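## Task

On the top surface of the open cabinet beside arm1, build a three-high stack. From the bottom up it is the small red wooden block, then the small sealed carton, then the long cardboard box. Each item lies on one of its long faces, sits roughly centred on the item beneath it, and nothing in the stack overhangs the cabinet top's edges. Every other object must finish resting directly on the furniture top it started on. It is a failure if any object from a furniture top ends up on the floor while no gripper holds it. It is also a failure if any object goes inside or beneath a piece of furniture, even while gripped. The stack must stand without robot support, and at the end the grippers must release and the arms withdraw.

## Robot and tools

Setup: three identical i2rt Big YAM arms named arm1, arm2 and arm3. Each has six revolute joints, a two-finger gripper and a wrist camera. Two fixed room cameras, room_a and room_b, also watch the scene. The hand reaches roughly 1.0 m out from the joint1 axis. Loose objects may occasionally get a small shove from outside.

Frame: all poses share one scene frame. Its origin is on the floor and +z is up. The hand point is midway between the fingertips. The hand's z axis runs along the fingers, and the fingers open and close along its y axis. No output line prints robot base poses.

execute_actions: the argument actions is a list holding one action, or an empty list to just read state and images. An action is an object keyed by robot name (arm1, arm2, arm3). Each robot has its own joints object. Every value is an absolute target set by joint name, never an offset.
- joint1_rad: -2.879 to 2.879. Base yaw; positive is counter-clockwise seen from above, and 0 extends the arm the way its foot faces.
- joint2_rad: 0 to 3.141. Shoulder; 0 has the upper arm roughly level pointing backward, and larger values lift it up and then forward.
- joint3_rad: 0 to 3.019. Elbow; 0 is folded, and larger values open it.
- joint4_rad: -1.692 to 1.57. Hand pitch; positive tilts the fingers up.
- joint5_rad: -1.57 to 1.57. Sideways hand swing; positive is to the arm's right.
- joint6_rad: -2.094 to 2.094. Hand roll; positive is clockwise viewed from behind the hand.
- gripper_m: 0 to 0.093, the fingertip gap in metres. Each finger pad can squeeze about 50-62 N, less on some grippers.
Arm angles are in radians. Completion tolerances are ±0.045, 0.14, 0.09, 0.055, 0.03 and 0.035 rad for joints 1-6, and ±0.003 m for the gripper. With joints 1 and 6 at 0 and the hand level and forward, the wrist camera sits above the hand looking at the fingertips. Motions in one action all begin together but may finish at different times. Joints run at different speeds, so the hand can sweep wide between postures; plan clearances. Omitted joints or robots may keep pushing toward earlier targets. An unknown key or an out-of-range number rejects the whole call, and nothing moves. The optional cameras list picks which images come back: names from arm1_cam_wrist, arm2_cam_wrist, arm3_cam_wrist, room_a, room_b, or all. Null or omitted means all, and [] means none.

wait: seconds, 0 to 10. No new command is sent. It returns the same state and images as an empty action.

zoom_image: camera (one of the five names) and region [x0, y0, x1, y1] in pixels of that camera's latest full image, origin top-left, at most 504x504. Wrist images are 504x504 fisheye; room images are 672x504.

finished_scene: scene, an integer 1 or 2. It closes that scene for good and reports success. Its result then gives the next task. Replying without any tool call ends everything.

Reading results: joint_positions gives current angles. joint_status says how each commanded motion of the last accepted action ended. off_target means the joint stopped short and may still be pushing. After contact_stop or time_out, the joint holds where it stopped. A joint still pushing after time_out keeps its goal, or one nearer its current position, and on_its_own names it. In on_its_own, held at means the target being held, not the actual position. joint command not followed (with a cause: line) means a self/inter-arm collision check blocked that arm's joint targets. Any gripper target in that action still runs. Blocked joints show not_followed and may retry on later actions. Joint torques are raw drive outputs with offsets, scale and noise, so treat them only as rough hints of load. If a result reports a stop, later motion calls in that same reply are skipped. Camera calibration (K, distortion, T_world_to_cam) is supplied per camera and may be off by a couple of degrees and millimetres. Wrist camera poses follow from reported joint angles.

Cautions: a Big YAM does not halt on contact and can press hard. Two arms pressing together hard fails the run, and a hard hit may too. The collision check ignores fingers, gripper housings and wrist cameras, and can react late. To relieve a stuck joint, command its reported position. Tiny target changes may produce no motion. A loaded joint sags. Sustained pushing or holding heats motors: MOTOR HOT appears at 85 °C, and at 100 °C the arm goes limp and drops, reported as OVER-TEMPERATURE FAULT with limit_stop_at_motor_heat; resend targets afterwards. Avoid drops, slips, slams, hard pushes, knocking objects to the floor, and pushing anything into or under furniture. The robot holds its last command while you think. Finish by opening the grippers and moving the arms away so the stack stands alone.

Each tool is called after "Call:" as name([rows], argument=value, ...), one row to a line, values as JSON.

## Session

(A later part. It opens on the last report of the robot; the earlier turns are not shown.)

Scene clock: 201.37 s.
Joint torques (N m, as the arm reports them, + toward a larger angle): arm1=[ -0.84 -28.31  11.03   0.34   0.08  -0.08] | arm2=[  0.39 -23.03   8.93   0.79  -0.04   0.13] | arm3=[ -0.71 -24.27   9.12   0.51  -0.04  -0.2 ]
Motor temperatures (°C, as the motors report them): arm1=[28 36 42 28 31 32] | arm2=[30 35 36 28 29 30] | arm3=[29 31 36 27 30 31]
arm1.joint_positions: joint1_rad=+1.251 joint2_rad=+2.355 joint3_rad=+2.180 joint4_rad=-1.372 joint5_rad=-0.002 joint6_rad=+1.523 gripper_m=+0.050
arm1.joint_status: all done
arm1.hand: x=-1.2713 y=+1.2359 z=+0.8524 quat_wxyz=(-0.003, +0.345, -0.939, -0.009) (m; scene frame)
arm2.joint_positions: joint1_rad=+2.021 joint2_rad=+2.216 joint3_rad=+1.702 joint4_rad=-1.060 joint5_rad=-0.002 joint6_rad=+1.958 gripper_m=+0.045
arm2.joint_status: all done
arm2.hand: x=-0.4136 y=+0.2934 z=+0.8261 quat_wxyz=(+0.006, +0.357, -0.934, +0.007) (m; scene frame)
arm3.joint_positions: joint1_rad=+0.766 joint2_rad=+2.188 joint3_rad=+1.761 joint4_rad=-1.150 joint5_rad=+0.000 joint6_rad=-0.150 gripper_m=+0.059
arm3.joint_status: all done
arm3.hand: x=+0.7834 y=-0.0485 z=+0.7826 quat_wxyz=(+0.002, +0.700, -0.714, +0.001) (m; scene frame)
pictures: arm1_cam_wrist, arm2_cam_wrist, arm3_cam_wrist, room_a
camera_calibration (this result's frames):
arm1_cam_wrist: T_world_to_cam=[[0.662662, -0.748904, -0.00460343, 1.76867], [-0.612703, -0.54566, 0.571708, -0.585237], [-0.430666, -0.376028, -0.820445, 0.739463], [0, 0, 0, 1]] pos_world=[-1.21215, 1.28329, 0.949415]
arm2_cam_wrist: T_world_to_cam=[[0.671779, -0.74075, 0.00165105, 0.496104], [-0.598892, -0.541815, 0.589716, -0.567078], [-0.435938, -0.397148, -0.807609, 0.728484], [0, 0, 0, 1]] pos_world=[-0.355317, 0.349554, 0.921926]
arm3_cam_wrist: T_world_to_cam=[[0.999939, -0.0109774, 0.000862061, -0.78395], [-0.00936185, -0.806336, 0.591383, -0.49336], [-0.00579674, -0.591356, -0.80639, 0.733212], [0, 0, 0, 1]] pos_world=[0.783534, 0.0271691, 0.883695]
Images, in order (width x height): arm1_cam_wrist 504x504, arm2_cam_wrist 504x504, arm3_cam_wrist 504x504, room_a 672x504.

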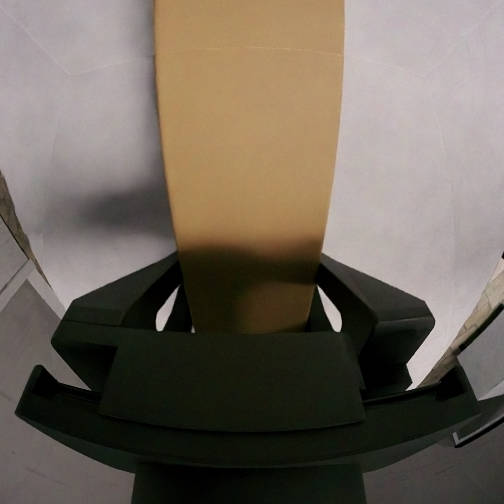

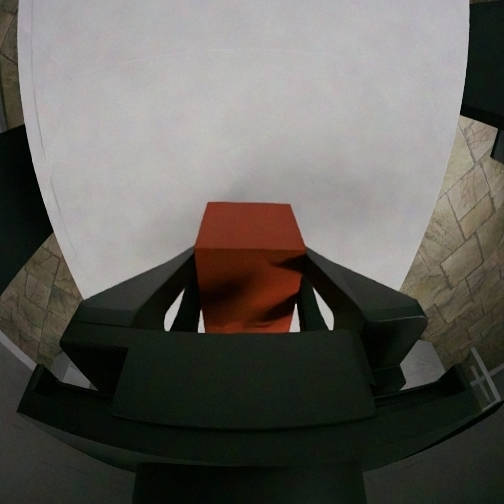

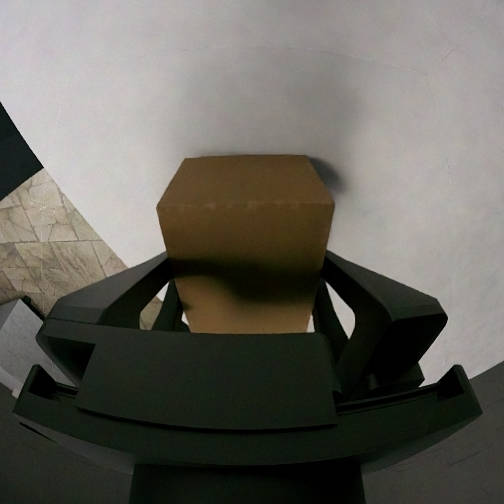

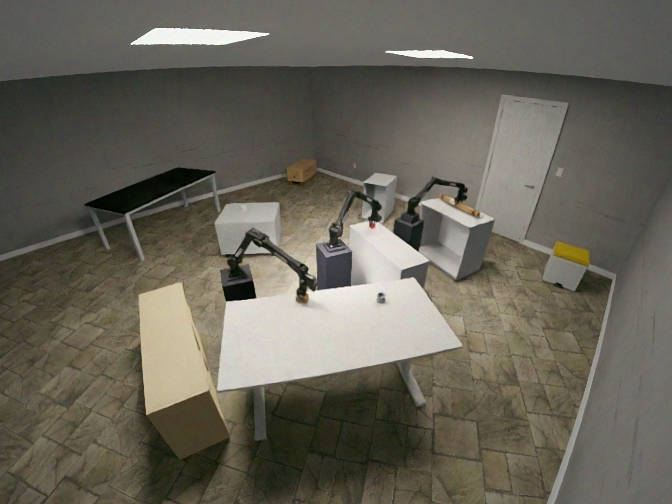

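Call:
execute_actions([
  {"arm1": {"joints": {"joint2_rad": 2.375}}, "arm2": {"joints": {"joint2_rad": 2.24, "joint4_rad": -1.025}}, "arm3": {"joints": {"joint3_rad": 1.735}}},
], cameras=["arm1_cam_wrist", "arm2_cam_wrist", "arm3_cam_wrist"])

Scene clock: 213.13 s.
Joint torques (N m, as the arm reports them, + toward a larger angle): arm1=[ -0.5  -27.03  11.01   0.32   0.08  -0.09] | arm2=[  0.   -20.28   9.13   1.03  -0.03   0.12] | arm3=[ -0.67 -24.27   7.86   0.46   0.01  -0.26]
Motor temperatures (°C, as the motors report them): arm1=[28 37 41 28 31 32] | arm2=[30 35 35 28 29 30] | arm3=[29 32 36 27 30 31]
arm1.joint_positions: joint1_rad=+1.251 joint2_rad=+2.372 joint3_rad=+2.180 joint4_rad=-1.372 joint5_rad=-0.002 joint6_rad=+1.523 gripper_m=+0.050
arm1.joint_status: all done
arm1.hand: x=-1.2701 y=+1.2346 z=+0.8402 quat_wxyz=(-0.006, +0.345, -0.939, +0.000) (m; scene frame)
arm2.joint_positions: joint1_rad=+2.021 joint2_rad=+2.216 joint3_rad=+1.702 joint4_rad=-1.041 joint5_rad=-0.002 joint6_rad=+1.958 gripper_m=+0.045
arm2.joint_status: all done
arm2.hand: x=-0.4178 y=+0.2955 z=+0.8262 quat_wxyz=(+0.013, +0.357, -0.934, +0.000) (m; scene frame)
arm3.joint_positions: joint1_rad=+0.766 joint2_rad=+2.187 joint3_rad=+1.732 joint4_rad=-1.149 joint5_rad=+0.000 joint6_rad=-0.150 gripper_m=+0.059
arm3.joint_status: all done
arm3.hand: x=+0.7814 y=-0.0602 z=+0.7732 quat_wxyz=(+0.014, +0.700, -0.714, +0.009) (m; scene frame)
pictures: arm1_cam_wrist, arm2_cam_wrist, arm3_cam_wrist
camera_calibration (this result's frames):
arm1_cam_wrist: T_world_to_cam=[[0.66244, -0.749004, 0.0129018, 1.75191], [-0.618957, -0.537559, 0.572645, -0.596964], [-0.421978, -0.387328, -0.819702, 0.75384], [0, 0, 0, 1]] pos_world=[-1.21192, 1.28327, 0.93717]
arm2_cam_wrist: T_world_to_cam=[[0.671418, -0.740905, -0.0160565, 0.514984], [-0.58891, -0.546581, 0.595344, -0.567579], [-0.449869, -0.390269, -0.803311, 0.716089], [0, 0, 0, 1]] pos_world=[-0.357876, 0.350793, 0.921415]
arm3_cam_wrist: T_world_to_cam=[[0.999933, -0.0110088, -0.00351647, -0.778694], [-0.00653842, -0.789799, 0.61333, -0.515372], [-0.00952934, -0.613266, -0.789819, 0.707491], [0, 0, 0, 1]] pos_world=[0.782014, 0.0182672, 0.872144]
Images, in order (width x height): arm1_cam_wrist 504x504, arm2_cam_wrist 504x504, arm3_cam_wrist 504x504.

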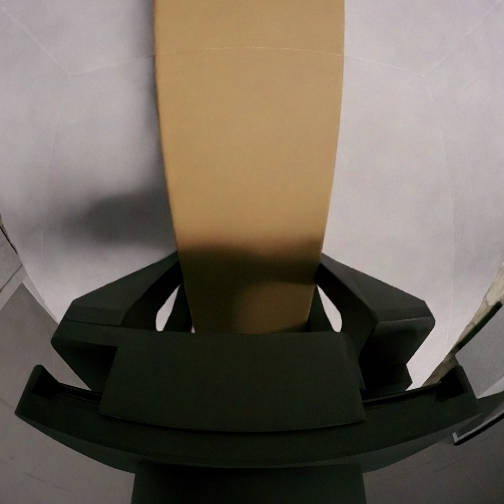

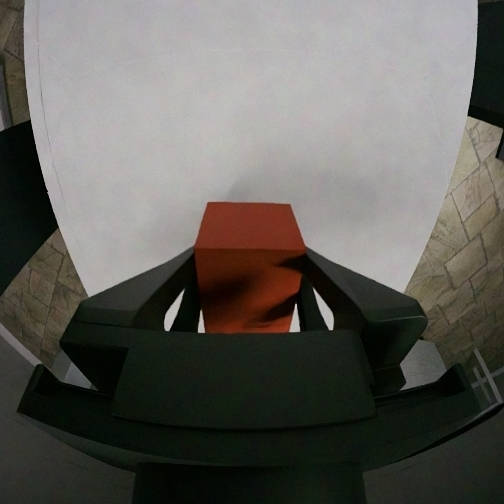

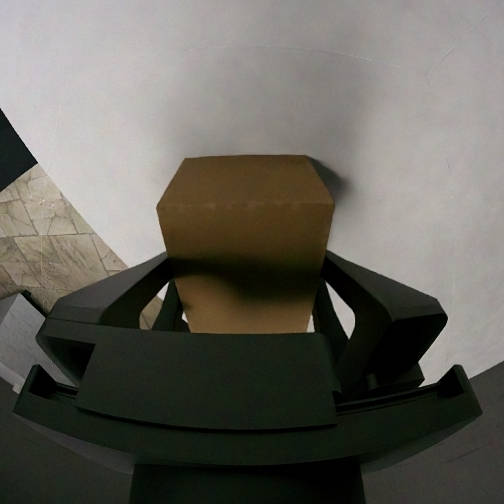

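Call:
execute_actions([
  {"arm1": {"joints": {"joint2_rad": 2.4, "joint4_rad": -1.34}}, "arm2": {"joints": {"joint3_rad": 1.66, "joint4_rad": -1.005}}, "arm3": {"joints": {"joint3_rad": 1.7, "joint4_rad": -1.075}}},
], cameras=["arm1_cam_wrist", "arm2_cam_wrist", "arm3_cam_wrist"])

Scene clock: 217.73 s.
Joint torques (N m, as the arm reports them, + toward a larger angle): arm1=[ -0.6  -28.29  10.78   0.37   0.07  -0.08] | arm2=[  0.13 -20.58   6.92   0.88  -0.01   0.13] | arm3=[ -0.17 -22.35   6.82   1.26  -0.04  -0.22]
Motor temperatures (°C, as the motors report them): arm1=[28 37 41 28 31 32] | arm2=[30 35 35 28 29 30] | arm3=[29 32 35 27 30 31]
arm1.joint_positions: joint1_rad=+1.251 joint2_rad=+2.400 joint3_rad=+2.180 joint4_rad=-1.349 joint5_rad=-0.002 joint6_rad=+1.523 gripper_m=+0.050
arm1.joint_status: all done
arm1.hand: x=-1.2712 y=+1.2365 z=+0.8208 quat_wxyz=(-0.006, +0.345, -0.939, +0.002) (m; scene frame)
arm2.joint_positions: joint1_rad=+2.021 joint2_rad=+2.223 joint3_rad=+1.669 joint4_rad=-1.019 joint5_rad=-0.002 joint6_rad=+1.958 gripper_m=+0.045
arm2.joint_status: all done
arm2.hand: x=-0.4086 y=+0.2907 z=+0.8110 quat_wxyz=(+0.007, +0.357, -0.934, +0.006) (m; scene frame)
arm3.joint_positions: joint1_rad=+0.766 joint2_rad=+2.175 joint3_rad=+1.707 joint4_rad=-1.098 joint5_rad=+0.000 joint6_rad=-0.150 gripper_m=+0.059
arm3.joint_status: all done
arm3.hand: x=+0.7822 y=-0.0561 z=+0.7722 quat_wxyz=(-0.002, +0.700, -0.714, -0.002) (m; scene frame)
pictures: arm1_cam_wrist, arm2_cam_wrist, arm3_cam_wrist
camera_calibration (this result's frames):
arm1_cam_wrist: T_world_to_cam=[[0.662343, -0.748988, 0.0178485, 1.75021], [-0.620726, -0.535267, 0.572877, -0.590798], [-0.419525, -0.39052, -0.819447, 0.745049], [0, 0, 0, 1]] pos_world=[-1.21339, 1.28561, 0.917745]
arm2_cam_wrist: T_world_to_cam=[[0.671766, -0.740763, 0.000588491, 0.491618], [-0.598296, -0.542099, 0.59006, -0.556594], [-0.436776, -0.396734, -0.807359, 0.716702], [0, 0, 0, 1]] pos_world=[-0.350222, 0.346784, 0.906771]
arm3_cam_wrist: T_world_to_cam=[[0.999935, -0.0110004, 0.00297817, -0.784435], [-0.0106757, -0.8127, 0.582585, -0.485824], [-0.00398828, -0.582579, -0.812765, 0.724343], [0, 0, 0, 1]] pos_world=[0.782086, 0.0185286, 0.87409]
Images, in order (width x height): arm1_cam_wrist 504x504, arm2_cam_wrist 504x504, arm3_cam_wrist 504x504.

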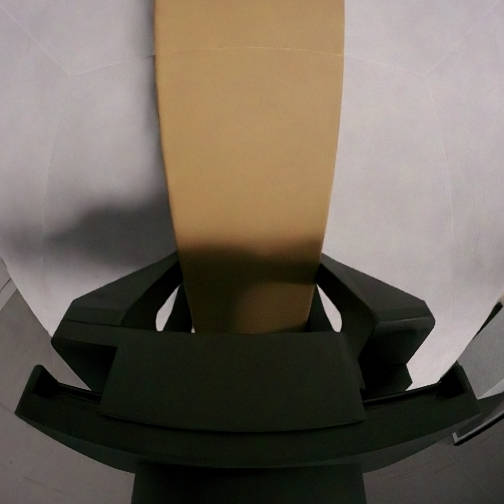

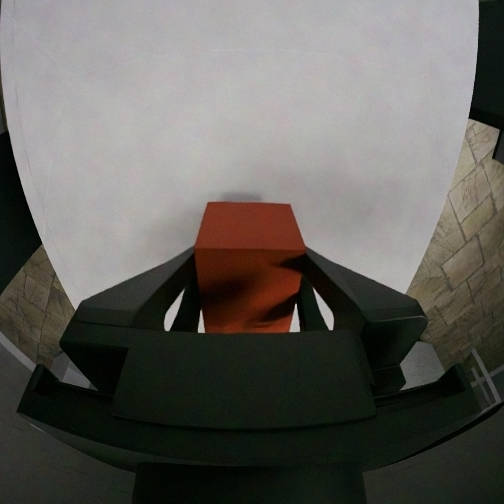

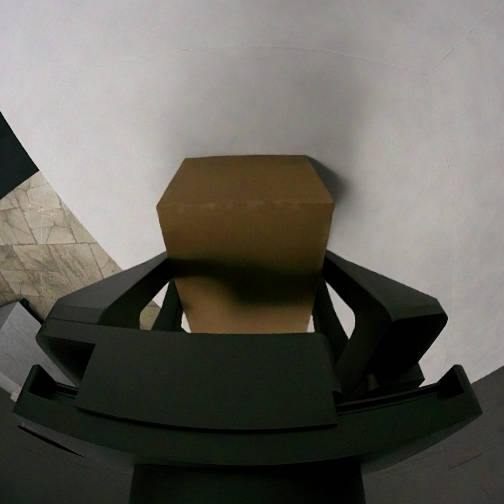

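Call:
execute_actions([
  {"arm1": {"joints": {"joint2_rad": 2.42, "joint4_rad": -1.325}}, "arm2": {"joints": {"joint3_rad": 1.63, "joint4_rad": -0.975}}, "arm3": {"joints": {"gripper_m": 0.093}}},
], cameras=["arm1_cam_wrist", "arm2_cam_wrist", "arm3_cam_wrist"])

Scene clock: 221.93 s.
Joint torques (N m, as the arm reports them, + toward a larger angle): arm1=[ -0.52 -26.64  10.84   0.47   0.16  -0.08] | arm2=[ -0.25 -20.51   6.76   1.    -0.04   0.12] | arm3=[ -0.37 -22.62   7.17   0.72  -0.08  -0.21]
Motor temperatures (°C, as the motors report them): arm1=[28 38 41 28 31 32] | arm2=[30 35 35 28 29 30] | arm3=[29 32 35 27 30 31]
arm1.joint_positions: joint1_rad=+1.251 joint2_rad=+2.403 joint3_rad=+2.180 joint4_rad=-1.335 joint5_rad=-0.005 joint6_rad=+1.523 gripper_m=+0.050
arm1.joint_status: all done
arm1.hand: x=-1.2734 y=+1.2387 z=+0.8187 quat_wxyz=(-0.004, +0.345, -0.939, -0.003) (m; scene frame)
arm2.joint_positions: joint1_rad=+2.021 joint2_rad=+2.223 joint3_rad=+1.639 joint4_rad=-0.991 joint5_rad=-0.002 joint6_rad=+1.958 gripper_m=+0.045
arm2.joint_status: all done
arm2.hand: x=-0.4026 y=+0.2876 z=+0.8013 quat_wxyz=(+0.006, +0.357, -0.934, +0.007) (m; scene frame)
arm3.joint_positions: joint1_rad=+0.766 joint2_rad=+2.175 joint3_rad=+1.704 joint4_rad=-1.088 joint5_rad=+0.000 joint6_rad=-0.150 gripper_m=+0.093
arm3.joint_status: all done
arm3.hand: x=+0.7824 y=-0.0552 z=+0.7711 quat_wxyz=(-0.005, +0.701, -0.714, -0.004) (m; scene frame)
pictures: arm1_cam_wrist, arm2_cam_wrist, arm3_cam_wrist
camera_calibration (this result's frames):
arm1_cam_wrist: T_world_to_cam=[[0.662836, -0.748731, 0.00704161, 1.7624], [-0.61567, -0.539639, 0.57423, -0.578984], [-0.426144, -0.384956, -0.818664, 0.72728], [0, 0, 0, 1]] pos_world=[-1.21472, 1.28709, 0.915458]
arm2_cam_wrist: T_world_to_cam=[[0.671791, -0.740736, 0.00271362, 0.4836], [-0.599488, -0.54153, 0.589372, -0.549057], [-0.4351, -0.397561, -0.807857, 0.711561], [0, 0, 0, 1]] pos_world=[-0.344431, 0.343778, 0.897126]
arm3_cam_wrist: T_world_to_cam=[[0.999936, -0.0106408, 0.00394219, -0.785298], [-0.010963, -0.816194, 0.577674, -0.480601], [-0.00292934, -0.57768, -0.816258, 0.726059], [0, 0, 0, 1]] pos_world=[0.782106, 0.0188096, 0.873379]
Images, in order (width x height): arm1_cam_wrist 504x504, arm2_cam_wrist 504x504, arm3_cam_wrist 504x504.

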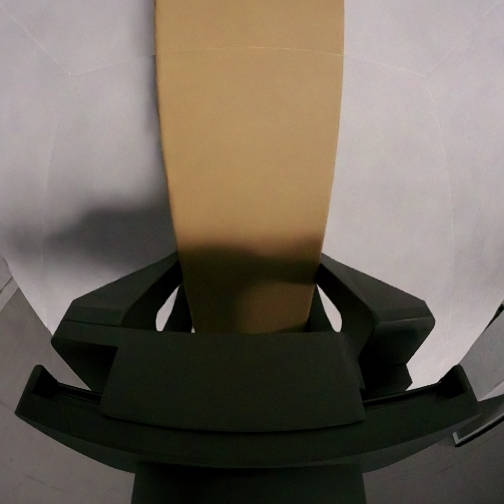

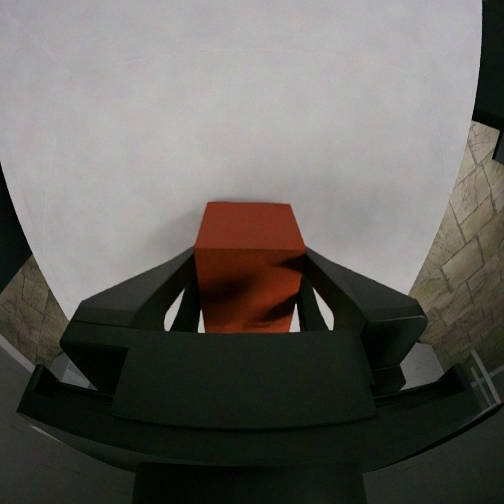

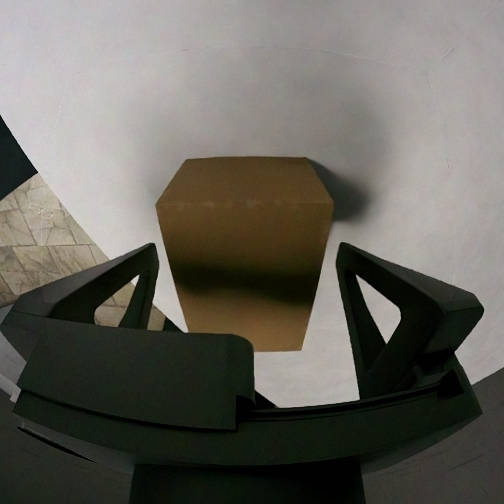

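Call:
execute_actions([
  {"arm1": {"joints": {"gripper_m": 0.093}}, "arm2": {"joints": {"joint3_rad": 1.592, "joint4_rad": -0.937}}, "arm3": {"joints": {"joint2_rad": 1.95}}},
], cameras=["arm1_cam_wrist", "arm2_cam_wrist"])

Scene clock: 225.97 s.
Joint torques (N m, as the arm reports them, + toward a larger angle): arm1=[ -0.54 -27.22  10.83   0.38   0.09  -0.08] | arm2=[ -0.02 -20.06   5.85   1.    -0.08   0.12] | arm3=[ -0.5  -19.07   9.44   1.21  -0.06  -0.23]
Motor temperatures (°C, as the motors report them): arm1=[28 38 41 28 31 32] | arm2=[30 35 34 28 29 30] | arm3=[29 32 35 27 30 31]
arm1.joint_positions: joint1_rad=+1.251 joint2_rad=+2.410 joint3_rad=+2.180 joint4_rad=-1.333 joint5_rad=-0.003 joint6_rad=+1.523 gripper_m=+0.093
arm1.joint_status: all done
arm1.hand: x=-1.2728 y=+1.2386 z=+0.8139 quat_wxyz=(-0.005, +0.345, -0.939, -0.001) (m; scene frame)
arm2.joint_positions: joint1_rad=+2.021 joint2_rad=+2.222 joint3_rad=+1.612 joint4_rad=-0.955 joint5_rad=-0.001 joint6_rad=+1.958 gripper_m=+0.045
arm2.joint_status: all done
arm2.hand: x=-0.3996 y=+0.2861 z=+0.7931 quat_wxyz=(+0.009, +0.357, -0.934, +0.003) (m; scene frame)
arm3.joint_positions: joint1_rad=+0.766 joint2_rad=+1.935 joint3_rad=+1.687 joint4_rad=-1.087 joint5_rad=+0.000 joint6_rad=-0.150 gripper_m=+0.093
arm3.joint_status: all done
arm3.hand: x=+0.7844 y=-0.0435 z=+0.9137 quat_wxyz=(-0.095, +0.696, -0.709, -0.069) (m; scene frame)
pictures: arm1_cam_wrist, arm2_cam_wrist
camera_calibration (this result's frames):
arm1_cam_wrist: T_world_to_cam=[[0.662742, -0.74875, 0.0121189, 1.75772], [-0.618309, -0.538011, 0.572921, -0.580239], [-0.422454, -0.387192, -0.819521, 0.731718], [0, 0, 0, 1]] pos_world=[-1.21456, 1.28723, 0.910788]
arm2_cam_wrist: T_world_to_cam=[[0.671649, -0.740839, -0.00677812, 0.488058], [-0.594514, -0.544403, 0.591759, -0.54231], [-0.442088, -0.393424, -0.806086, 0.700255], [0, 0, 0, 1]] pos_world=[-0.34064, 0.341834, 0.888691]
Images, in order (width x height): arm1_cam_wrist 504x504, arm2_cam_wrist 504x504.

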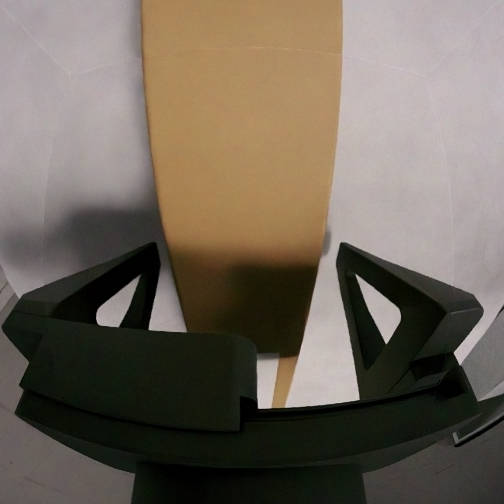

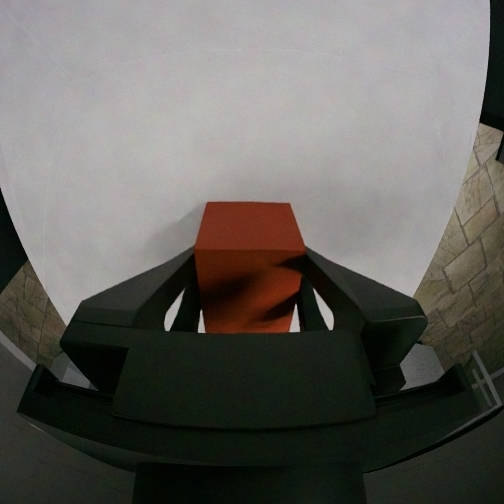

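Call:
execute_actions([
  {"arm1": {"joints": {"joint2_rad": 2.2}}, "arm2": {"joints": {"gripper_m": 0.093, "joint3_rad": 1.612}}, "arm3": {"joints": {"joint1_rad": -0.3, "joint2_rad": 1.7}}},
], cameras=["arm2_cam_wrist"])

Call:
execute_actions([
  {"arm1": {"joints": {"joint2_rad": 1.8, "joint3_rad": 2.0, "joint4_rad": -1.69}}, "arm2": {"joints": {"joint2_rad": 1.9}}, "arm3": {"joints": {"joint1_rad": -1.0, "joint2_rad": 1.3, "joint3_rad": 1.4, "joint4_rad": -1.4}}},
], cameras=["arm1_cam_wrist", "arm2_cam_wrist", "room_b"])

Scene clock: 235.40 s.
Joint torques (N m, as the arm reports them, + toward a larger angle): arm1=[ -0.48 -26.84  11.17   0.69   0.07  -0.1 ] | arm2=[  0.07 -20.09   7.37   0.85  -0.05   0.12] | arm3=[  0.92 -17.64  10.13   1.31  -0.13  -0.2 ]
Motor temperatures (°C, as the motors report them): arm1=[28 38 41 28 31 32] | arm2=[30 35 34 28 29 30] | arm3=[29 32 36 27 30 31]
arm1.joint_positions: joint1_rad=+1.251 joint2_rad=+2.205 joint3_rad=+2.181 joint4_rad=-1.332 joint5_rad=-0.002 joint6_rad=+1.523 gripper_m=+0.093
arm1.joint_status: all done
arm1.hand: x=-1.2828 y=+1.2484 z=+0.9595 quat_wxyz=(+0.025, +0.344, -0.933, -0.099) (m; scene frame)
arm2.joint_positions: joint1_rad=+2.021 joint2_rad=+2.222 joint3_rad=+1.612 joint4_rad=-0.953 joint5_rad=-0.001 joint6_rad=+1.959 gripper_m=+0.093
arm2.joint_status: all done
arm2.hand: x=-0.4000 y=+0.2863 z=+0.7931 quat_wxyz=(+0.010, +0.356, -0.934, +0.003) (m; scene frame)
arm3.joint_positions: joint1_rad=-0.308 joint2_rad=+1.695 joint3_rad=+1.689 joint4_rad=-1.080 joint5_rad=+0.002 joint6_rad=-0.152 gripper_m=+0.093
arm3.joint_status: all done
arm3.hand: x=+1.2743 y=-0.4792 z=+1.0639 quat_wxyz=(-0.239, +0.230, -0.943, -0.021) (m; scene frame)
pictures: arm2_cam_wrist
camera_calibration (this result's frames):
arm2_cam_wrist: T_world_to_cam=[[0.671337, -0.741107, -0.00818723, 0.489477], [-0.593926, -0.544554, 0.59221, -0.542502], [-0.443349, -0.39271, -0.805742, 0.699191], [0, 0, 0, 1]] pos_world=[-0.340824, 0.341912, 0.88865]
Images, in order (width x height): arm2_cam_wrist 504x504.

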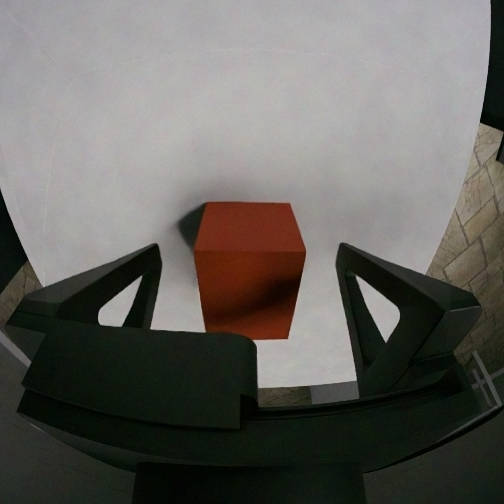

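Scene clock: 237.03 s.
Joint torques (N m, as the arm reports them, + toward a larger angle): arm1=[ -0.39 -21.78  10.57  -0.06   0.07  -0.09] | arm2=[ -0.19 -18.53   9.22   1.4   -0.06   0.08] | arm3=[ 0.13 -8.99  8.86  0.09 -0.1  -0.2 ]
Motor temperatures (°C, as the motors report them): arm1=[28 38 41 28 31 32] | arm2=[30 35 34 28 29 30] | arm3=[29 32 36 27 30 31]
arm1.joint_positions: joint1_rad=+1.251 joint2_rad=+1.814 joint3_rad=+1.986 joint4_rad=-1.686 joint5_rad=-0.002 joint6_rad=+1.523 gripper_m=+0.093
arm1.joint_status: all done
arm1.hand: x=-1.1841 y=+1.1168 z=+1.1172 quat_wxyz=(+0.002, +0.345, -0.938, -0.025) (m; scene frame)
arm2.joint_positions: joint1_rad=+2.021 joint2_rad=+1.891 joint3_rad=+1.611 joint4_rad=-0.951 joint5_rad=-0.001 joint6_rad=+1.959 gripper_m=+0.093
arm2.joint_status: all done
arm2.hand: x=-0.4289 y=+0.3042 z=+0.9986 quat_wxyz=(+0.123, +0.350, -0.921, -0.118) (m; scene frame)
arm3.joint_positions: joint1_rad=-0.998 joint2_rad=+1.288 joint3_rad=+1.402 joint4_rad=-1.388 joint5_rad=+0.002 joint6_rad=-0.152 gripper_m=+0.093
arm3.joint_status: all done
arm3.hand: x=+1.0795 y=-0.8362 z=+1.1079 quat_wxyz=(-0.143, -0.104, -0.984, +0.038) (m; scene frame)
pictures: arm1_cam_wrist, arm2_cam_wrist, room_b
camera_calibration (this result's frames):
arm1_cam_wrist: T_world_to_cam=[[0.662849, -0.747786, -0.0380508, 1.6592], [-0.600744, -0.561467, 0.569088, -0.713398], [-0.44692, -0.354361, -0.821396, 0.907108], [0, 0, 0, 1]] pos_world=[-1.12296, 1.16162, 1.21421]
arm2_cam_wrist: T_world_to_cam=[[0.619147, -0.721279, -0.310506, 0.797316], [-0.408844, -0.633674, 0.656737, -0.629529], [-0.670451, -0.279668, -0.687228, 0.608857], [0, 0, 0, 1]] pos_world=[-0.342826, 0.346449, 1.07943]
Images, in order (width x height): arm1_cam_wrist 504x504, arm2_cam_wrist 504x504, room_b 672x504.

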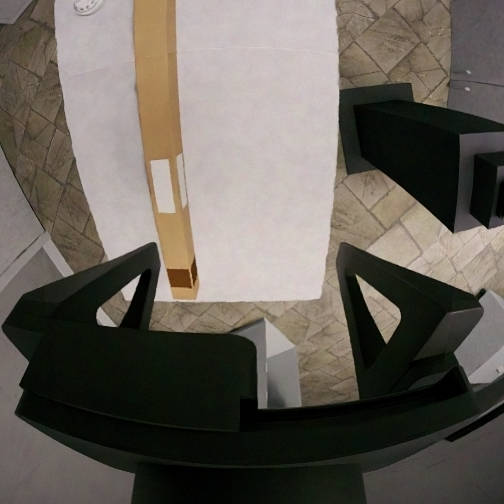

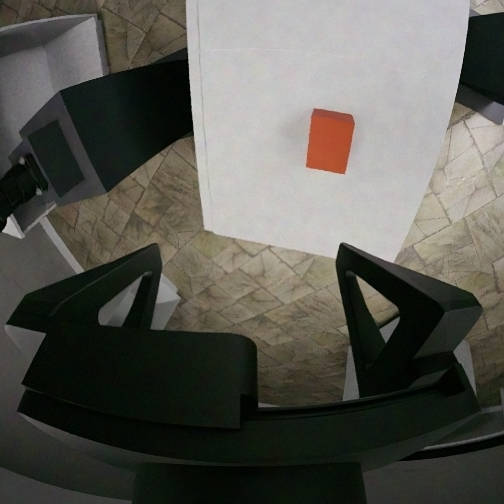

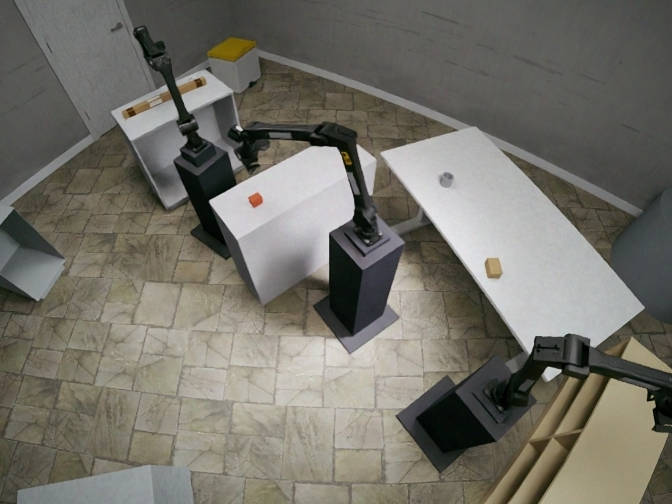

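Call:
execute_actions([
  {"arm1": {"joints": {"joint1_rad": -1.73, "joint2_rad": 1.88, "joint3_rad": 1.64, "joint4_rad": -1.3, "joint6_rad": 1.69}}, "arm2": {"joints": {"joint1_rad": -0.78, "joint2_rad": 2.1, "joint3_rad": 1.75, "joint4_rad": -1.21, "joint6_rad": 1.47}}},
], cameras=["arm1_cam_wrist", "arm2_cam_wrist"])

Scene clock: 259.47 s.
Joint torques (N m, as the arm reports them, + toward a larger angle): arm1=[  1.15 -22.94   9.75  -0.08  -0.06   0.13] | arm2=[  0.57 -22.39  10.01  -0.44  -0.1   -0.03] | arm3=[ 0.37 -8.64  8.84  0.12 -0.13 -0.2 ]
Motor temperatures (°C, as the motors report them): arm1=[28 37 41 28 31 32] | arm2=[30 35 35 28 29 30] | arm3=[29 30 36 27 30 31]
arm1.joint_positions: joint1_rad=-1.740 joint2_rad=+1.899 joint3_rad=+1.632 joint4_rad=-1.297 joint5_rad=+0.001 joint6_rad=+1.677 gripper_m=+0.093
arm1.joint_status: all done
arm1.hand: x=-0.4170 y=+0.2653 z=+0.9476 quat_wxyz=(-0.006, -0.939, -0.343, -0.009) (m; scene frame)
arm2.joint_positions: joint1_rad=-0.788 joint2_rad=+2.111 joint3_rad=+1.724 joint4_rad=-1.194 joint5_rad=+0.001 joint6_rad=+1.476 gripper_m=+0.093
arm2.joint_status: all done
arm2.hand: x=+0.7796 y=-0.0612 z=+0.8919 quat_wxyz=(+0.002, -0.716, -0.698, +0.012) (m; scene frame)
arm3.joint_positions: joint1_rad=-0.998 joint2_rad=+1.288 joint3_rad=+1.402 joint4_rad=-1.388 joint5_rad=+0.002 joint6_rad=-0.152 gripper_m=+0.093
arm3.joint_status: not commanded
arm3.hand: x=+1.0795 y=-0.8362 z=+1.1079 quat_wxyz=(-0.143, -0.104, -0.984, +0.038) (m; scene frame)
pictures: arm1_cam_wrist, arm2_cam_wrist
camera_calibration (this result's frames):
arm1_cam_wrist: T_world_to_cam=[[-0.660032, 0.751195, -0.00799798, -0.47021], [0.602435, 0.535626, 0.591757, -0.44495], [0.448809, 0.38576, -0.806077, 0.971522], [0, 0, 0, 1]] pos_world=[-0.478328, 0.216772, 1.04266]
arm2_cam_wrist: T_world_to_cam=[[-0.999724, 0.0193217, 0.0133783, 0.770906], [0.0235008, 0.825187, 0.56437, -0.462345], [-0.000134987, 0.564529, -0.825413, 0.895879], [0, 0, 0, 1]] pos_world=[0.78168, -0.139124, 0.990091]
Images, in order (width x height): arm1_cam_wrist 504x504, arm2_cam_wrist 504x504.

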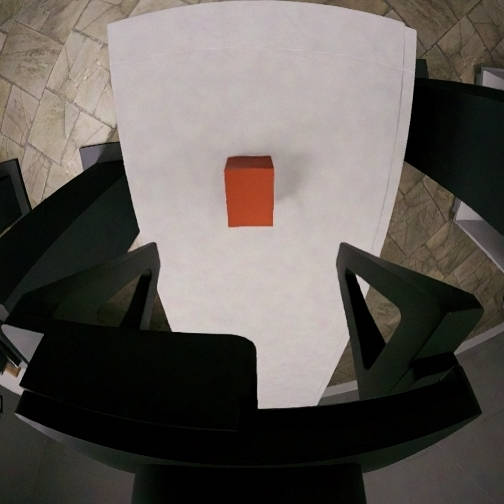

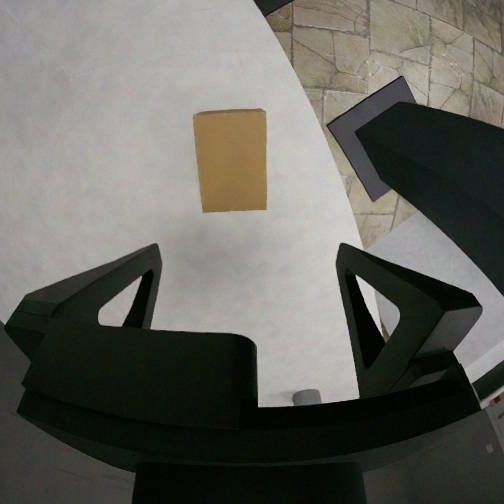

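Call:
execute_actions([
  {"arm1": {"joints": {"joint1_rad": -1.70, "joint2_rad": 2.008, "joint3_rad": 1.517, "joint4_rad": -1.043, "joint6_rad": 1.735}}, "arm2": {"joints": {"joint1_rad": -0.815, "joint2_rad": 2.27, "joint3_rad": 1.705, "joint4_rad": -0.995, "joint6_rad": 1.45}}},
], cameras=["arm1_cam_wrist", "arm2_cam_wrist"])

Scene clock: 278.30 s.
Joint torques (N m, as the arm reports them, + toward a larger angle): arm1=[  0.94 -23.14   9.62   0.4   -0.06   0.12] | arm2=[ -0.32 -22.97   7.58   0.91  -0.08  -0.01] | arm3=[-0.23 -8.83  8.75  0.16 -0.1  -0.22]
Motor temperatures (°C, as the motors report them): arm1=[28 37 40 28 31 32] | arm2=[30 36 36 28 29 30] | arm3=[29 30 36 27 30 31]
arm1.joint_positions: joint1_rad=-1.702 joint2_rad=+2.023 joint3_rad=+1.501 joint4_rad=-1.051 joint5_rad=+0.001 joint6_rad=+1.721 gripper_m=+0.093
arm1.joint_status: all done
arm1.hand: x=-0.3999 y=+0.2814 z=+0.8321 quat_wxyz=(-0.001, -0.940, -0.340, -0.007) (m; scene frame)
arm2.joint_positions: joint1_rad=-0.809 joint2_rad=+2.276 joint3_rad=+1.705 joint4_rad=-1.011 joint5_rad=+0.001 joint6_rad=+1.457 gripper_m=+0.093
arm2.joint_status: all done
arm2.hand: x=+0.7886 y=-0.0769 z=+0.7843 quat_wxyz=(+0.002, -0.717, -0.697, +0.012) (m; scene frame)
arm3.joint_positions: joint1_rad=-0.998 joint2_rad=+1.288 joint3_rad=+1.402 joint4_rad=-1.388 joint5_rad=+0.002 joint6_rad=-0.152 gripper_m=+0.093
arm3.joint_status: not commanded
arm3.hand: x=+1.0795 y=-0.8362 z=+1.1079 quat_wxyz=(-0.143, -0.104, -0.984, +0.038) (m; scene frame)
pictures: arm1_cam_wrist, arm2_cam_wrist
camera_calibration (this result's frames):
arm1_cam_wrist: T_world_to_cam=[[-0.655263, 0.755396, 0.00266403, -0.480091], [0.610405, 0.527408, 0.590971, -0.389359], [0.445012, 0.388868, -0.806688, 0.862626], [0, 0, 0, 1]] pos_world=[-0.460799, 0.232562, 0.927249]
arm2_cam_wrist: T_world_to_cam=[[-0.999693, 0.0208473, 0.0133546, 0.781752], [0.0247465, 0.825044, 0.564526, -0.389967], [0.000750688, 0.564684, -0.825307, 0.815196], [0, 0, 0, 1]] pos_world=[0.790551, -0.154885, 0.882493]
Images, in order (width x height): arm1_cam_wrist 504x504, arm2_cam_wrist 504x504.

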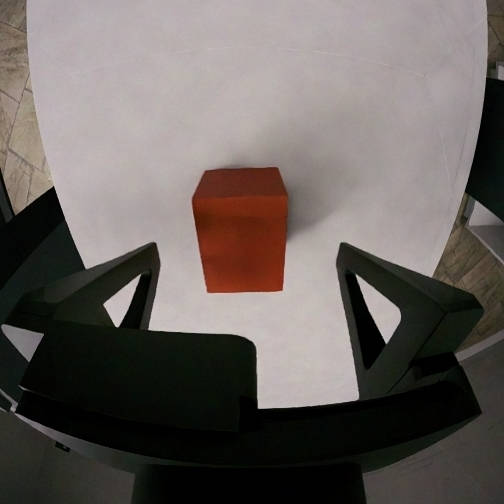

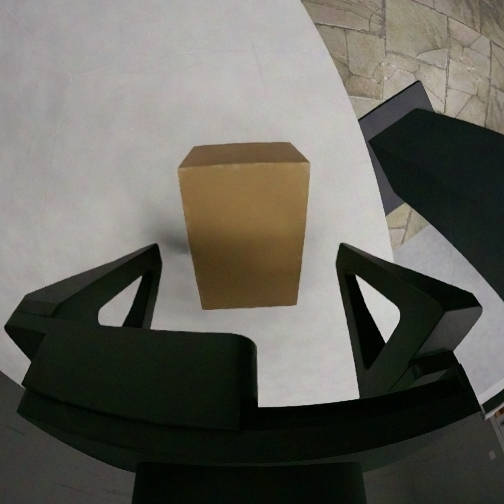

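Call:
execute_actions([
  {"arm1": {"joints": {"joint2_rad": 2.07, "joint3_rad": 1.49, "joint4_rad": -0.953}}, "arm2": {"joints": {"joint2_rad": 2.345, "joint4_rad": -0.92}}},
], cameras=[])

Call:
execute_actions([
  {"arm1": {"joints": {"gripper_m": 0.025}}, "arm2": {"joints": {"gripper_m": 0.04}}},
], cameras=["arm1_cam_wrist", "arm2_cam_wrist"])

Scene clock: 286.03 s.
Joint torques (N m, as the arm reports them, + toward a larger angle): arm1=[  0.87 -22.74   8.25   0.43  -0.06   0.12] | arm2=[ -0.1  -21.23   7.33   1.06  -0.11  -0.03] | arm3=[-0.15 -8.52  8.84  0.08 -0.1  -0.19]
Motor temperatures (°C, as the motors report them): arm1=[28 37 40 28 31 32] | arm2=[30 36 35 28 29 30] | arm3=[29 30 36 27 30 31]
arm1.joint_positions: joint1_rad=-1.702 joint2_rad=+2.071 joint3_rad=+1.484 joint4_rad=-0.961 joint5_rad=+0.001 joint6_rad=+1.721 gripper_m=+0.093
arm1.joint_status: all done
arm1.hand: x=-0.3935 y=+0.2762 z=+0.7999 quat_wxyz=(-0.012, -0.940, -0.340, -0.013) (m; scene frame)
arm2.joint_positions: joint1_rad=-0.809 joint2_rad=+2.329 joint3_rad=+1.705 joint4_rad=-0.936 joint5_rad=+0.001 joint6_rad=+1.457 gripper_m=+0.093
arm2.joint_status: all done
arm2.hand: x=+0.7949 y=-0.0783 z=+0.7519 quat_wxyz=(-0.007, -0.717, -0.697, +0.005) (m; scene frame)
arm3.joint_positions: joint1_rad=-0.998 joint2_rad=+1.288 joint3_rad=+1.402 joint4_rad=-1.388 joint5_rad=+0.002 joint6_rad=-0.152 gripper_m=+0.093
arm3.joint_status: not commanded
arm3.hand: x=+1.0795 y=-0.8362 z=+1.1079 quat_wxyz=(-0.143, -0.104, -0.984, +0.038) (m; scene frame)
pictures: none
No camera images: the call's "cameras" was empty. Leave "cameras" out to get every camera's image.

Scene clock: 286.70 s.
Joint torques (N m, as the arm reports them, + toward a larger angle): arm1=[  0.89 -22.44   8.33   0.46  -0.05   0.12] | arm2=[ -0.16 -21.58   7.21   0.94  -0.1   -0.02] | arm3=[ 0.61 -8.53  8.63  0.08 -0.15 -0.16]
Motor temperatures (°C, as the motors report them): arm1=[28 37 40 28 31 32] | arm2=[30 36 35 28 29 30] | arm3=[29 30 36 27 30 31]
arm1.joint_positions: joint1_rad=-1.702 joint2_rad=+2.071 joint3_rad=+1.484 joint4_rad=-0.961 joint5_rad=+0.001 joint6_rad=+1.722 gripper_m=+0.044
arm1.joint_status: gripper_m off_target (ended at +0.044, target +0.025)
arm1.hand: x=-0.3934 y=+0.2761 z=+0.7999 quat_wxyz=(-0.012, -0.940, -0.340, -0.013) (m; scene frame)
arm2.joint_positions: joint1_rad=-0.809 joint2_rad=+2.329 joint3_rad=+1.705 joint4_rad=-0.934 joint5_rad=+0.001 joint6_rad=+1.456 gripper_m=+0.059
arm2.joint_status: gripper_m off_target (ended at +0.059, target +0.040)
arm2.hand: x=+0.7952 y=-0.0784 z=+0.7519 quat_wxyz=(-0.008, -0.717, -0.697, +0.005) (m; scene frame)
arm3.joint_positions: joint1_rad=-0.998 joint2_rad=+1.288 joint3_rad=+1.402 joint4_rad=-1.388 joint5_rad=+0.002 joint6_rad=-0.152 gripper_m=+0.093
arm3.joint_status: not commanded
arm3.hand: x=+1.0795 y=-0.8362 z=+1.1079 quat_wxyz=(-0.143, -0.104, -0.984, +0.038) (m; scene frame)
pictures: arm1_cam_wrist, arm2_cam_wrist
camera_calibration (this result's frames):
arm1_cam_wrist: T_world_to_cam=[[-0.654262, 0.755917, -0.023041, -0.450943], [0.599479, 0.536954, 0.593553, -0.380546], [0.461049, 0.374526, -0.804465, 0.844339], [0, 0, 0, 1]] pos_world=[-0.456187, 0.228984, 0.894726]
arm2_cam_wrist: T_world_to_cam=[[-0.999751, 0.0197203, -0.0104858, 0.806768], [0.0104162, 0.826974, 0.562144, -0.357295], [0.0197572, 0.561895, -0.826973, 0.77518], [0, 0, 0, 1]] pos_world=[0.794973, -0.156006, 0.850364]
Images, in order (width x height): arm1_cam_wrist 504x504, arm2_cam_wrist 504x504.

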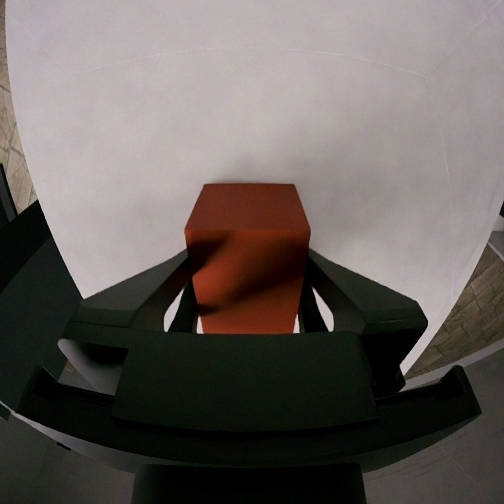

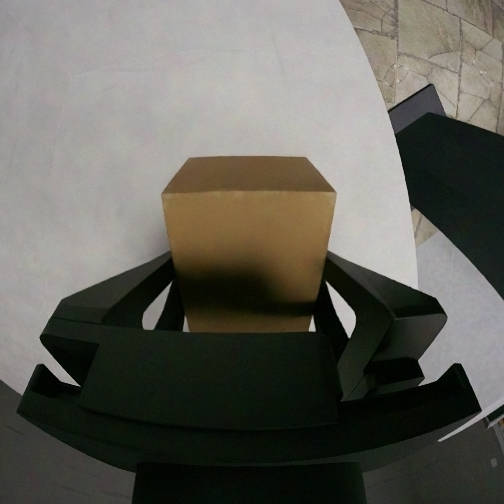

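Call:
execute_actions([
  {"arm1": {"joints": {"joint2_rad": 1.9, "joint3_rad": 1.57, "joint4_rad": -1.2}}, "arm2": {"joints": {"joint2_rad": 2.09, "joint3_rad": 1.615, "joint4_rad": -1.1}}},
], cameras=[])

Call:
execute_actions([
  {"arm1": {"joints": {"joint1_rad": 1.166, "joint6_rad": 1.373}}, "arm2": {"joints": {"joint1_rad": 2.011, "joint6_rad": 1.965}}},
], cameras=["arm1_cam_wrist", "arm2_cam_wrist"])

Scene clock: 297.37 s.
Joint torques (N m, as the arm reports them, + toward a larger angle): arm1=[  0.86 -21.62  11.36  -0.24  -0.05   0.12] | arm2=[ -0.24 -19.64   8.5   -0.3   -0.08  -0.02] | arm3=[-0.04 -8.98  9.03 -0.06 -0.12 -0.19]
Motor temperatures (°C, as the motors report them): arm1=[28 37 40 28 31 32] | arm2=[30 36 35 28 29 30] | arm3=[29 30 36 27 30 31]
arm1.joint_positions: joint1_rad=-1.702 joint2_rad=+1.902 joint3_rad=+1.543 joint4_rad=-1.193 joint5_rad=+0.001 joint6_rad=+1.722 gripper_m=+0.044
arm1.joint_status: all done
arm1.hand: x=-0.4066 y=+0.2861 z=+0.9136 quat_wxyz=(-0.011, -0.940, -0.340, -0.012) (m; scene frame)
arm2.joint_positions: joint1_rad=-0.809 joint2_rad=+2.075 joint3_rad=+1.608 joint4_rad=-1.084 joint5_rad=+0.001 joint6_rad=+1.456 gripper_m=+0.059
arm2.joint_status: all done
arm2.hand: x=+0.7618 y=-0.0717 z=+0.8732 quat_wxyz=(-0.010, -0.716, -0.698, +0.003) (m; scene frame)
arm3.joint_positions: joint1_rad=-0.998 joint2_rad=+1.288 joint3_rad=+1.402 joint4_rad=-1.388 joint5_rad=+0.002 joint6_rad=-0.152 gripper_m=+0.093
arm3.joint_status: not commanded
arm3.hand: x=+1.0795 y=-0.8362 z=+1.1079 quat_wxyz=(-0.143, -0.104, -0.984, +0.038) (m; scene frame)
pictures: none
No camera images: the call's "cameras" was empty. Leave "cameras" out to get every camera's image.

Scene clock: 299.97 s.
Joint torques (N m, as the arm reports them, + toward a larger angle): arm1=[ -0.98 -22.12  11.06  -0.24   0.08  -0.12] | arm2=[  0.13 -19.25   8.49  -0.33   0.     0.12] | arm3=[-0.1  -8.62  8.99  0.04 -0.13 -0.17]
Motor temperatures (°C, as the motors report them): arm1=[28 37 40 28 31 32] | arm2=[31 36 35 28 29 30] | arm3=[29 30 36 27 30 31]
arm1.joint_positions: joint1_rad=+1.175 joint2_rad=+1.909 joint3_rad=+1.543 joint4_rad=-1.193 joint5_rad=-0.002 joint6_rad=+1.385 gripper_m=+0.044
arm1.joint_status: all done
arm1.hand: x=-1.1463 y=+1.1436 z=+0.8984 quat_wxyz=(-0.005, +0.374, -0.927, -0.003) (m; scene frame)
arm2.joint_positions: joint1_rad=+2.020 joint2_rad=+2.077 joint3_rad=+1.608 joint4_rad=-1.084 joint5_rad=-0.002 joint6_rad=+1.958 gripper_m=+0.059
arm2.joint_status: all done
arm2.hand: x=-0.3897 y=+0.2828 z=+0.8778 quat_wxyz=(+0.014, +0.357, -0.934, -0.001) (m; scene frame)
arm3.joint_positions: joint1_rad=-0.998 joint2_rad=+1.288 joint3_rad=+1.402 joint4_rad=-1.388 joint5_rad=+0.002 joint6_rad=-0.152 gripper_m=+0.093
arm3.joint_status: not commanded
arm3.hand: x=+1.0795 y=-0.8362 z=+1.1079 quat_wxyz=(-0.143, -0.104, -0.984, +0.038) (m; scene frame)
pictures: arm1_cam_wrist, arm2_cam_wrist
camera_calibration (this result's frames):
arm1_cam_wrist: T_world_to_cam=[[0.707775, -0.706385, 0.00862815, 1.60809], [-0.583109, -0.577274, 0.571611, -0.51514], [-0.398797, -0.409603, -0.820479, 0.871201], [0, 0, 0, 1]] pos_world=[-1.09111, 1.1954, 0.995387]
arm2_cam_wrist: T_world_to_cam=[[0.671382, -0.740912, -0.017193, 0.48863], [-0.587901, -0.546568, 0.596351, -0.589163], [-0.451241, -0.390272, -0.802539, 0.764009], [0, 0, 0, 1]] pos_world=[-0.329674, 0.338185, 0.972896]
Images, in order (width x height): arm1_cam_wrist 504x504, arm2_cam_wrist 504x504.

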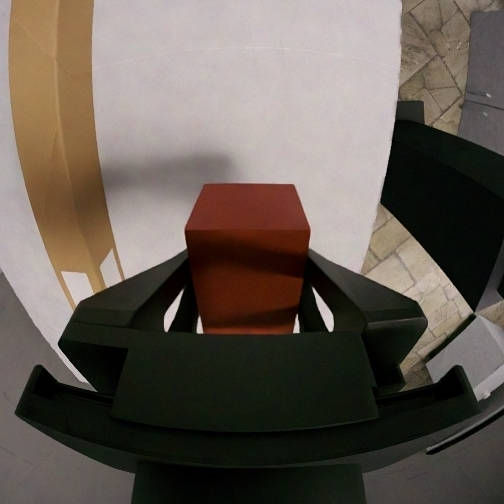

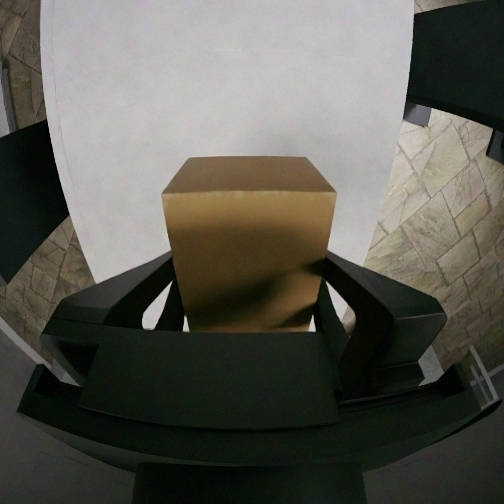

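Call:
execute_actions([
  {"arm1": {"joints": {"joint2_rad": 1.985, "joint3_rad": 1.482, "joint4_rad": -1.03}}, "arm2": {"joints": {"joint2_rad": 2.208, "joint4_rad": -0.945}}},
], cameras=["arm1_cam_wrist", "arm2_cam_wrist"])

Scene clock: 305.17 s.
Joint torques (N m, as the arm reports them, + toward a larger angle): arm1=[ -0.59 -23.69   9.01   0.35   0.07  -0.12] | arm2=[  0.44 -21.71   7.87   0.96  -0.11   0.12] | arm3=[ 0.22 -8.77  8.91 -0.06 -0.11 -0.22]
Motor temperatures (°C, as the motors report them): arm1=[28 37 40 28 31 32] | arm2=[30 36 35 28 29 30] | arm3=[29 30 36 27 30 31]
arm1.joint_positions: joint1_rad=+1.175 joint2_rad=+2.006 joint3_rad=+1.469 joint4_rad=-1.038 joint5_rad=-0.002 joint6_rad=+1.385 gripper_m=+0.044
arm1.joint_status: all done
arm1.hand: x=-1.1443 y=+1.1431 z=+0.8200 quat_wxyz=(-0.007, +0.374, -0.928, +0.005) (m; scene frame)
arm2.joint_positions: joint1_rad=+2.019 joint2_rad=+2.214 joint3_rad=+1.608 joint4_rad=-0.960 joint5_rad=+0.001 joint6_rad=+1.959 gripper_m=+0.059
arm2.joint_status: all done
arm2.hand: x=-0.3976 y=+0.2865 z=+0.7969 quat_wxyz=(+0.008, +0.356, -0.935, +0.003) (m; scene frame)
arm3.joint_positions: joint1_rad=-0.998 joint2_rad=+1.288 joint3_rad=+1.402 joint4_rad=-1.388 joint5_rad=+0.002 joint6_rad=-0.152 gripper_m=+0.093
arm3.joint_status: not commanded
arm3.hand: x=+1.0795 y=-0.8362 z=+1.1079 quat_wxyz=(-0.143, -0.104, -0.984, +0.038) (m; scene frame)
pictures: arm1_cam_wrist, arm2_cam_wrist
camera_calibration (this result's frames):
arm1_cam_wrist: T_world_to_cam=[[0.707205, -0.706601, 0.0240075, 1.59397], [-0.588545, -0.569553, 0.57378, -0.486286], [-0.39176, -0.41991, -0.818657, 0.825822], [0, 0, 0, 1]] pos_world=[-1.08994, 1.19611, 0.916819]
arm2_cam_wrist: T_world_to_cam=[[0.669969, -0.742363, -0.00624386, 0.486352], [-0.596776, -0.543544, 0.59027, -0.543056], [-0.441588, -0.391736, -0.807182, 0.704951], [0, 0, 0, 1]] pos_world=[-0.338626, 0.342029, 0.89261]
Images, in order (width x height): arm1_cam_wrist 504x504, arm2_cam_wrist 504x504.

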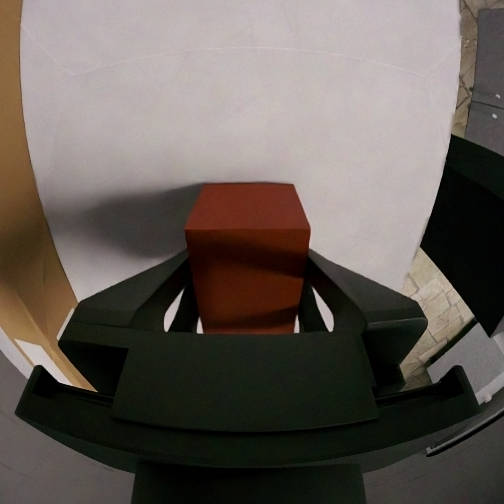

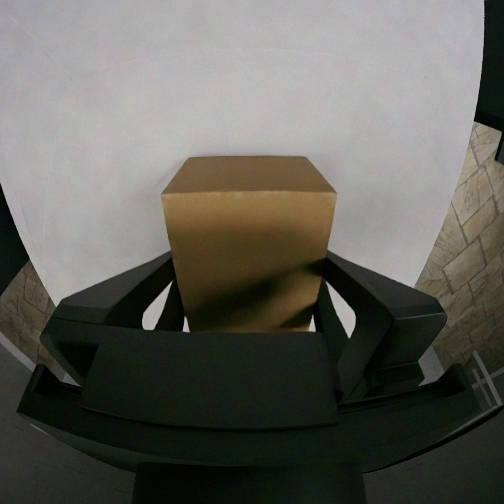

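Call:
execute_actions([
  {"arm1": {"joints": {"joint3_rad": 1.455, "joint4_rad": -1.015}}, "arm2": {"joints": {"gripper_m": 0.093}}},
], cameras=["arm1_cam_wrist"])

Scene clock: 307.97 s.
Joint torques (N m, as the arm reports them, + toward a larger angle): arm1=[ -0.51 -23.4    7.82   0.33   0.08  -0.12] | arm2=[ -0.01 -21.97   7.85   0.92  -0.11   0.11] | arm3=[ 0.55 -8.78  8.77 -0.07 -0.12 -0.16]
Motor temperatures (°C, as the motors report them): arm1=[28 37 40 28 31 32] | arm2=[30 36 35 28 29 30] | arm3=[29 30 36 27 30 31]
arm1.joint_positions: joint1_rad=+1.175 joint2_rad=+2.002 joint3_rad=+1.455 joint4_rad=-1.022 joint5_rad=-0.002 joint6_rad=+1.385 gripper_m=+0.044
arm1.joint_status: all done
arm1.hand: x=-1.1432 y=+1.1418 z=+0.8176 quat_wxyz=(-0.006, +0.373, -0.928, +0.002) (m; scene frame)
arm2.joint_positions: joint1_rad=+2.019 joint2_rad=+2.214 joint3_rad=+1.608 joint4_rad=-0.960 joint5_rad=+0.001 joint6_rad=+1.959 gripper_m=+0.093
arm2.joint_status: all done
arm2.hand: x=-0.3976 y=+0.2865 z=+0.7969 quat_wxyz=(+0.008, +0.356, -0.935, +0.003) (m; scene frame)
arm3.joint_positions: joint1_rad=-0.998 joint2_rad=+1.288 joint3_rad=+1.402 joint4_rad=-1.388 joint5_rad=+0.002 joint6_rad=-0.152 gripper_m=+0.093
arm3.joint_status: not commanded
arm3.hand: x=+1.0795 y=-0.8362 z=+1.1079 quat_wxyz=(-0.143, -0.104, -0.984, +0.038) (m; scene frame)
pictures: arm1_cam_wrist
camera_calibration (this result's frames):
arm1_cam_wrist: T_world_to_cam=[[0.707071, -0.706915, 0.0179521, 1.59751], [-0.586615, -0.57219, 0.573133, -0.479277], [-0.394884, -0.415777, -0.819266, 0.815946], [0, 0, 0, 1]] pos_world=[-1.0885, 1.19432, 0.914487]
Images, in order (width x height): arm1_cam_wrist 504x504.

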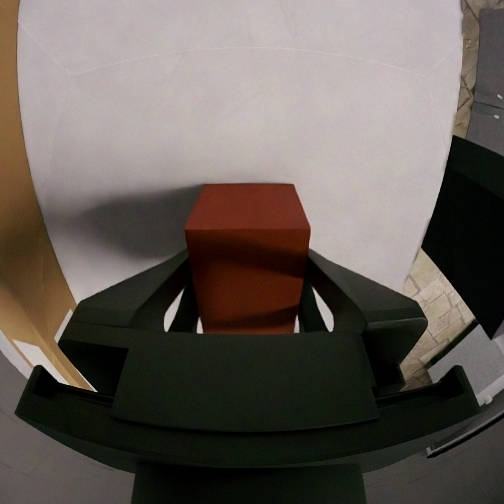

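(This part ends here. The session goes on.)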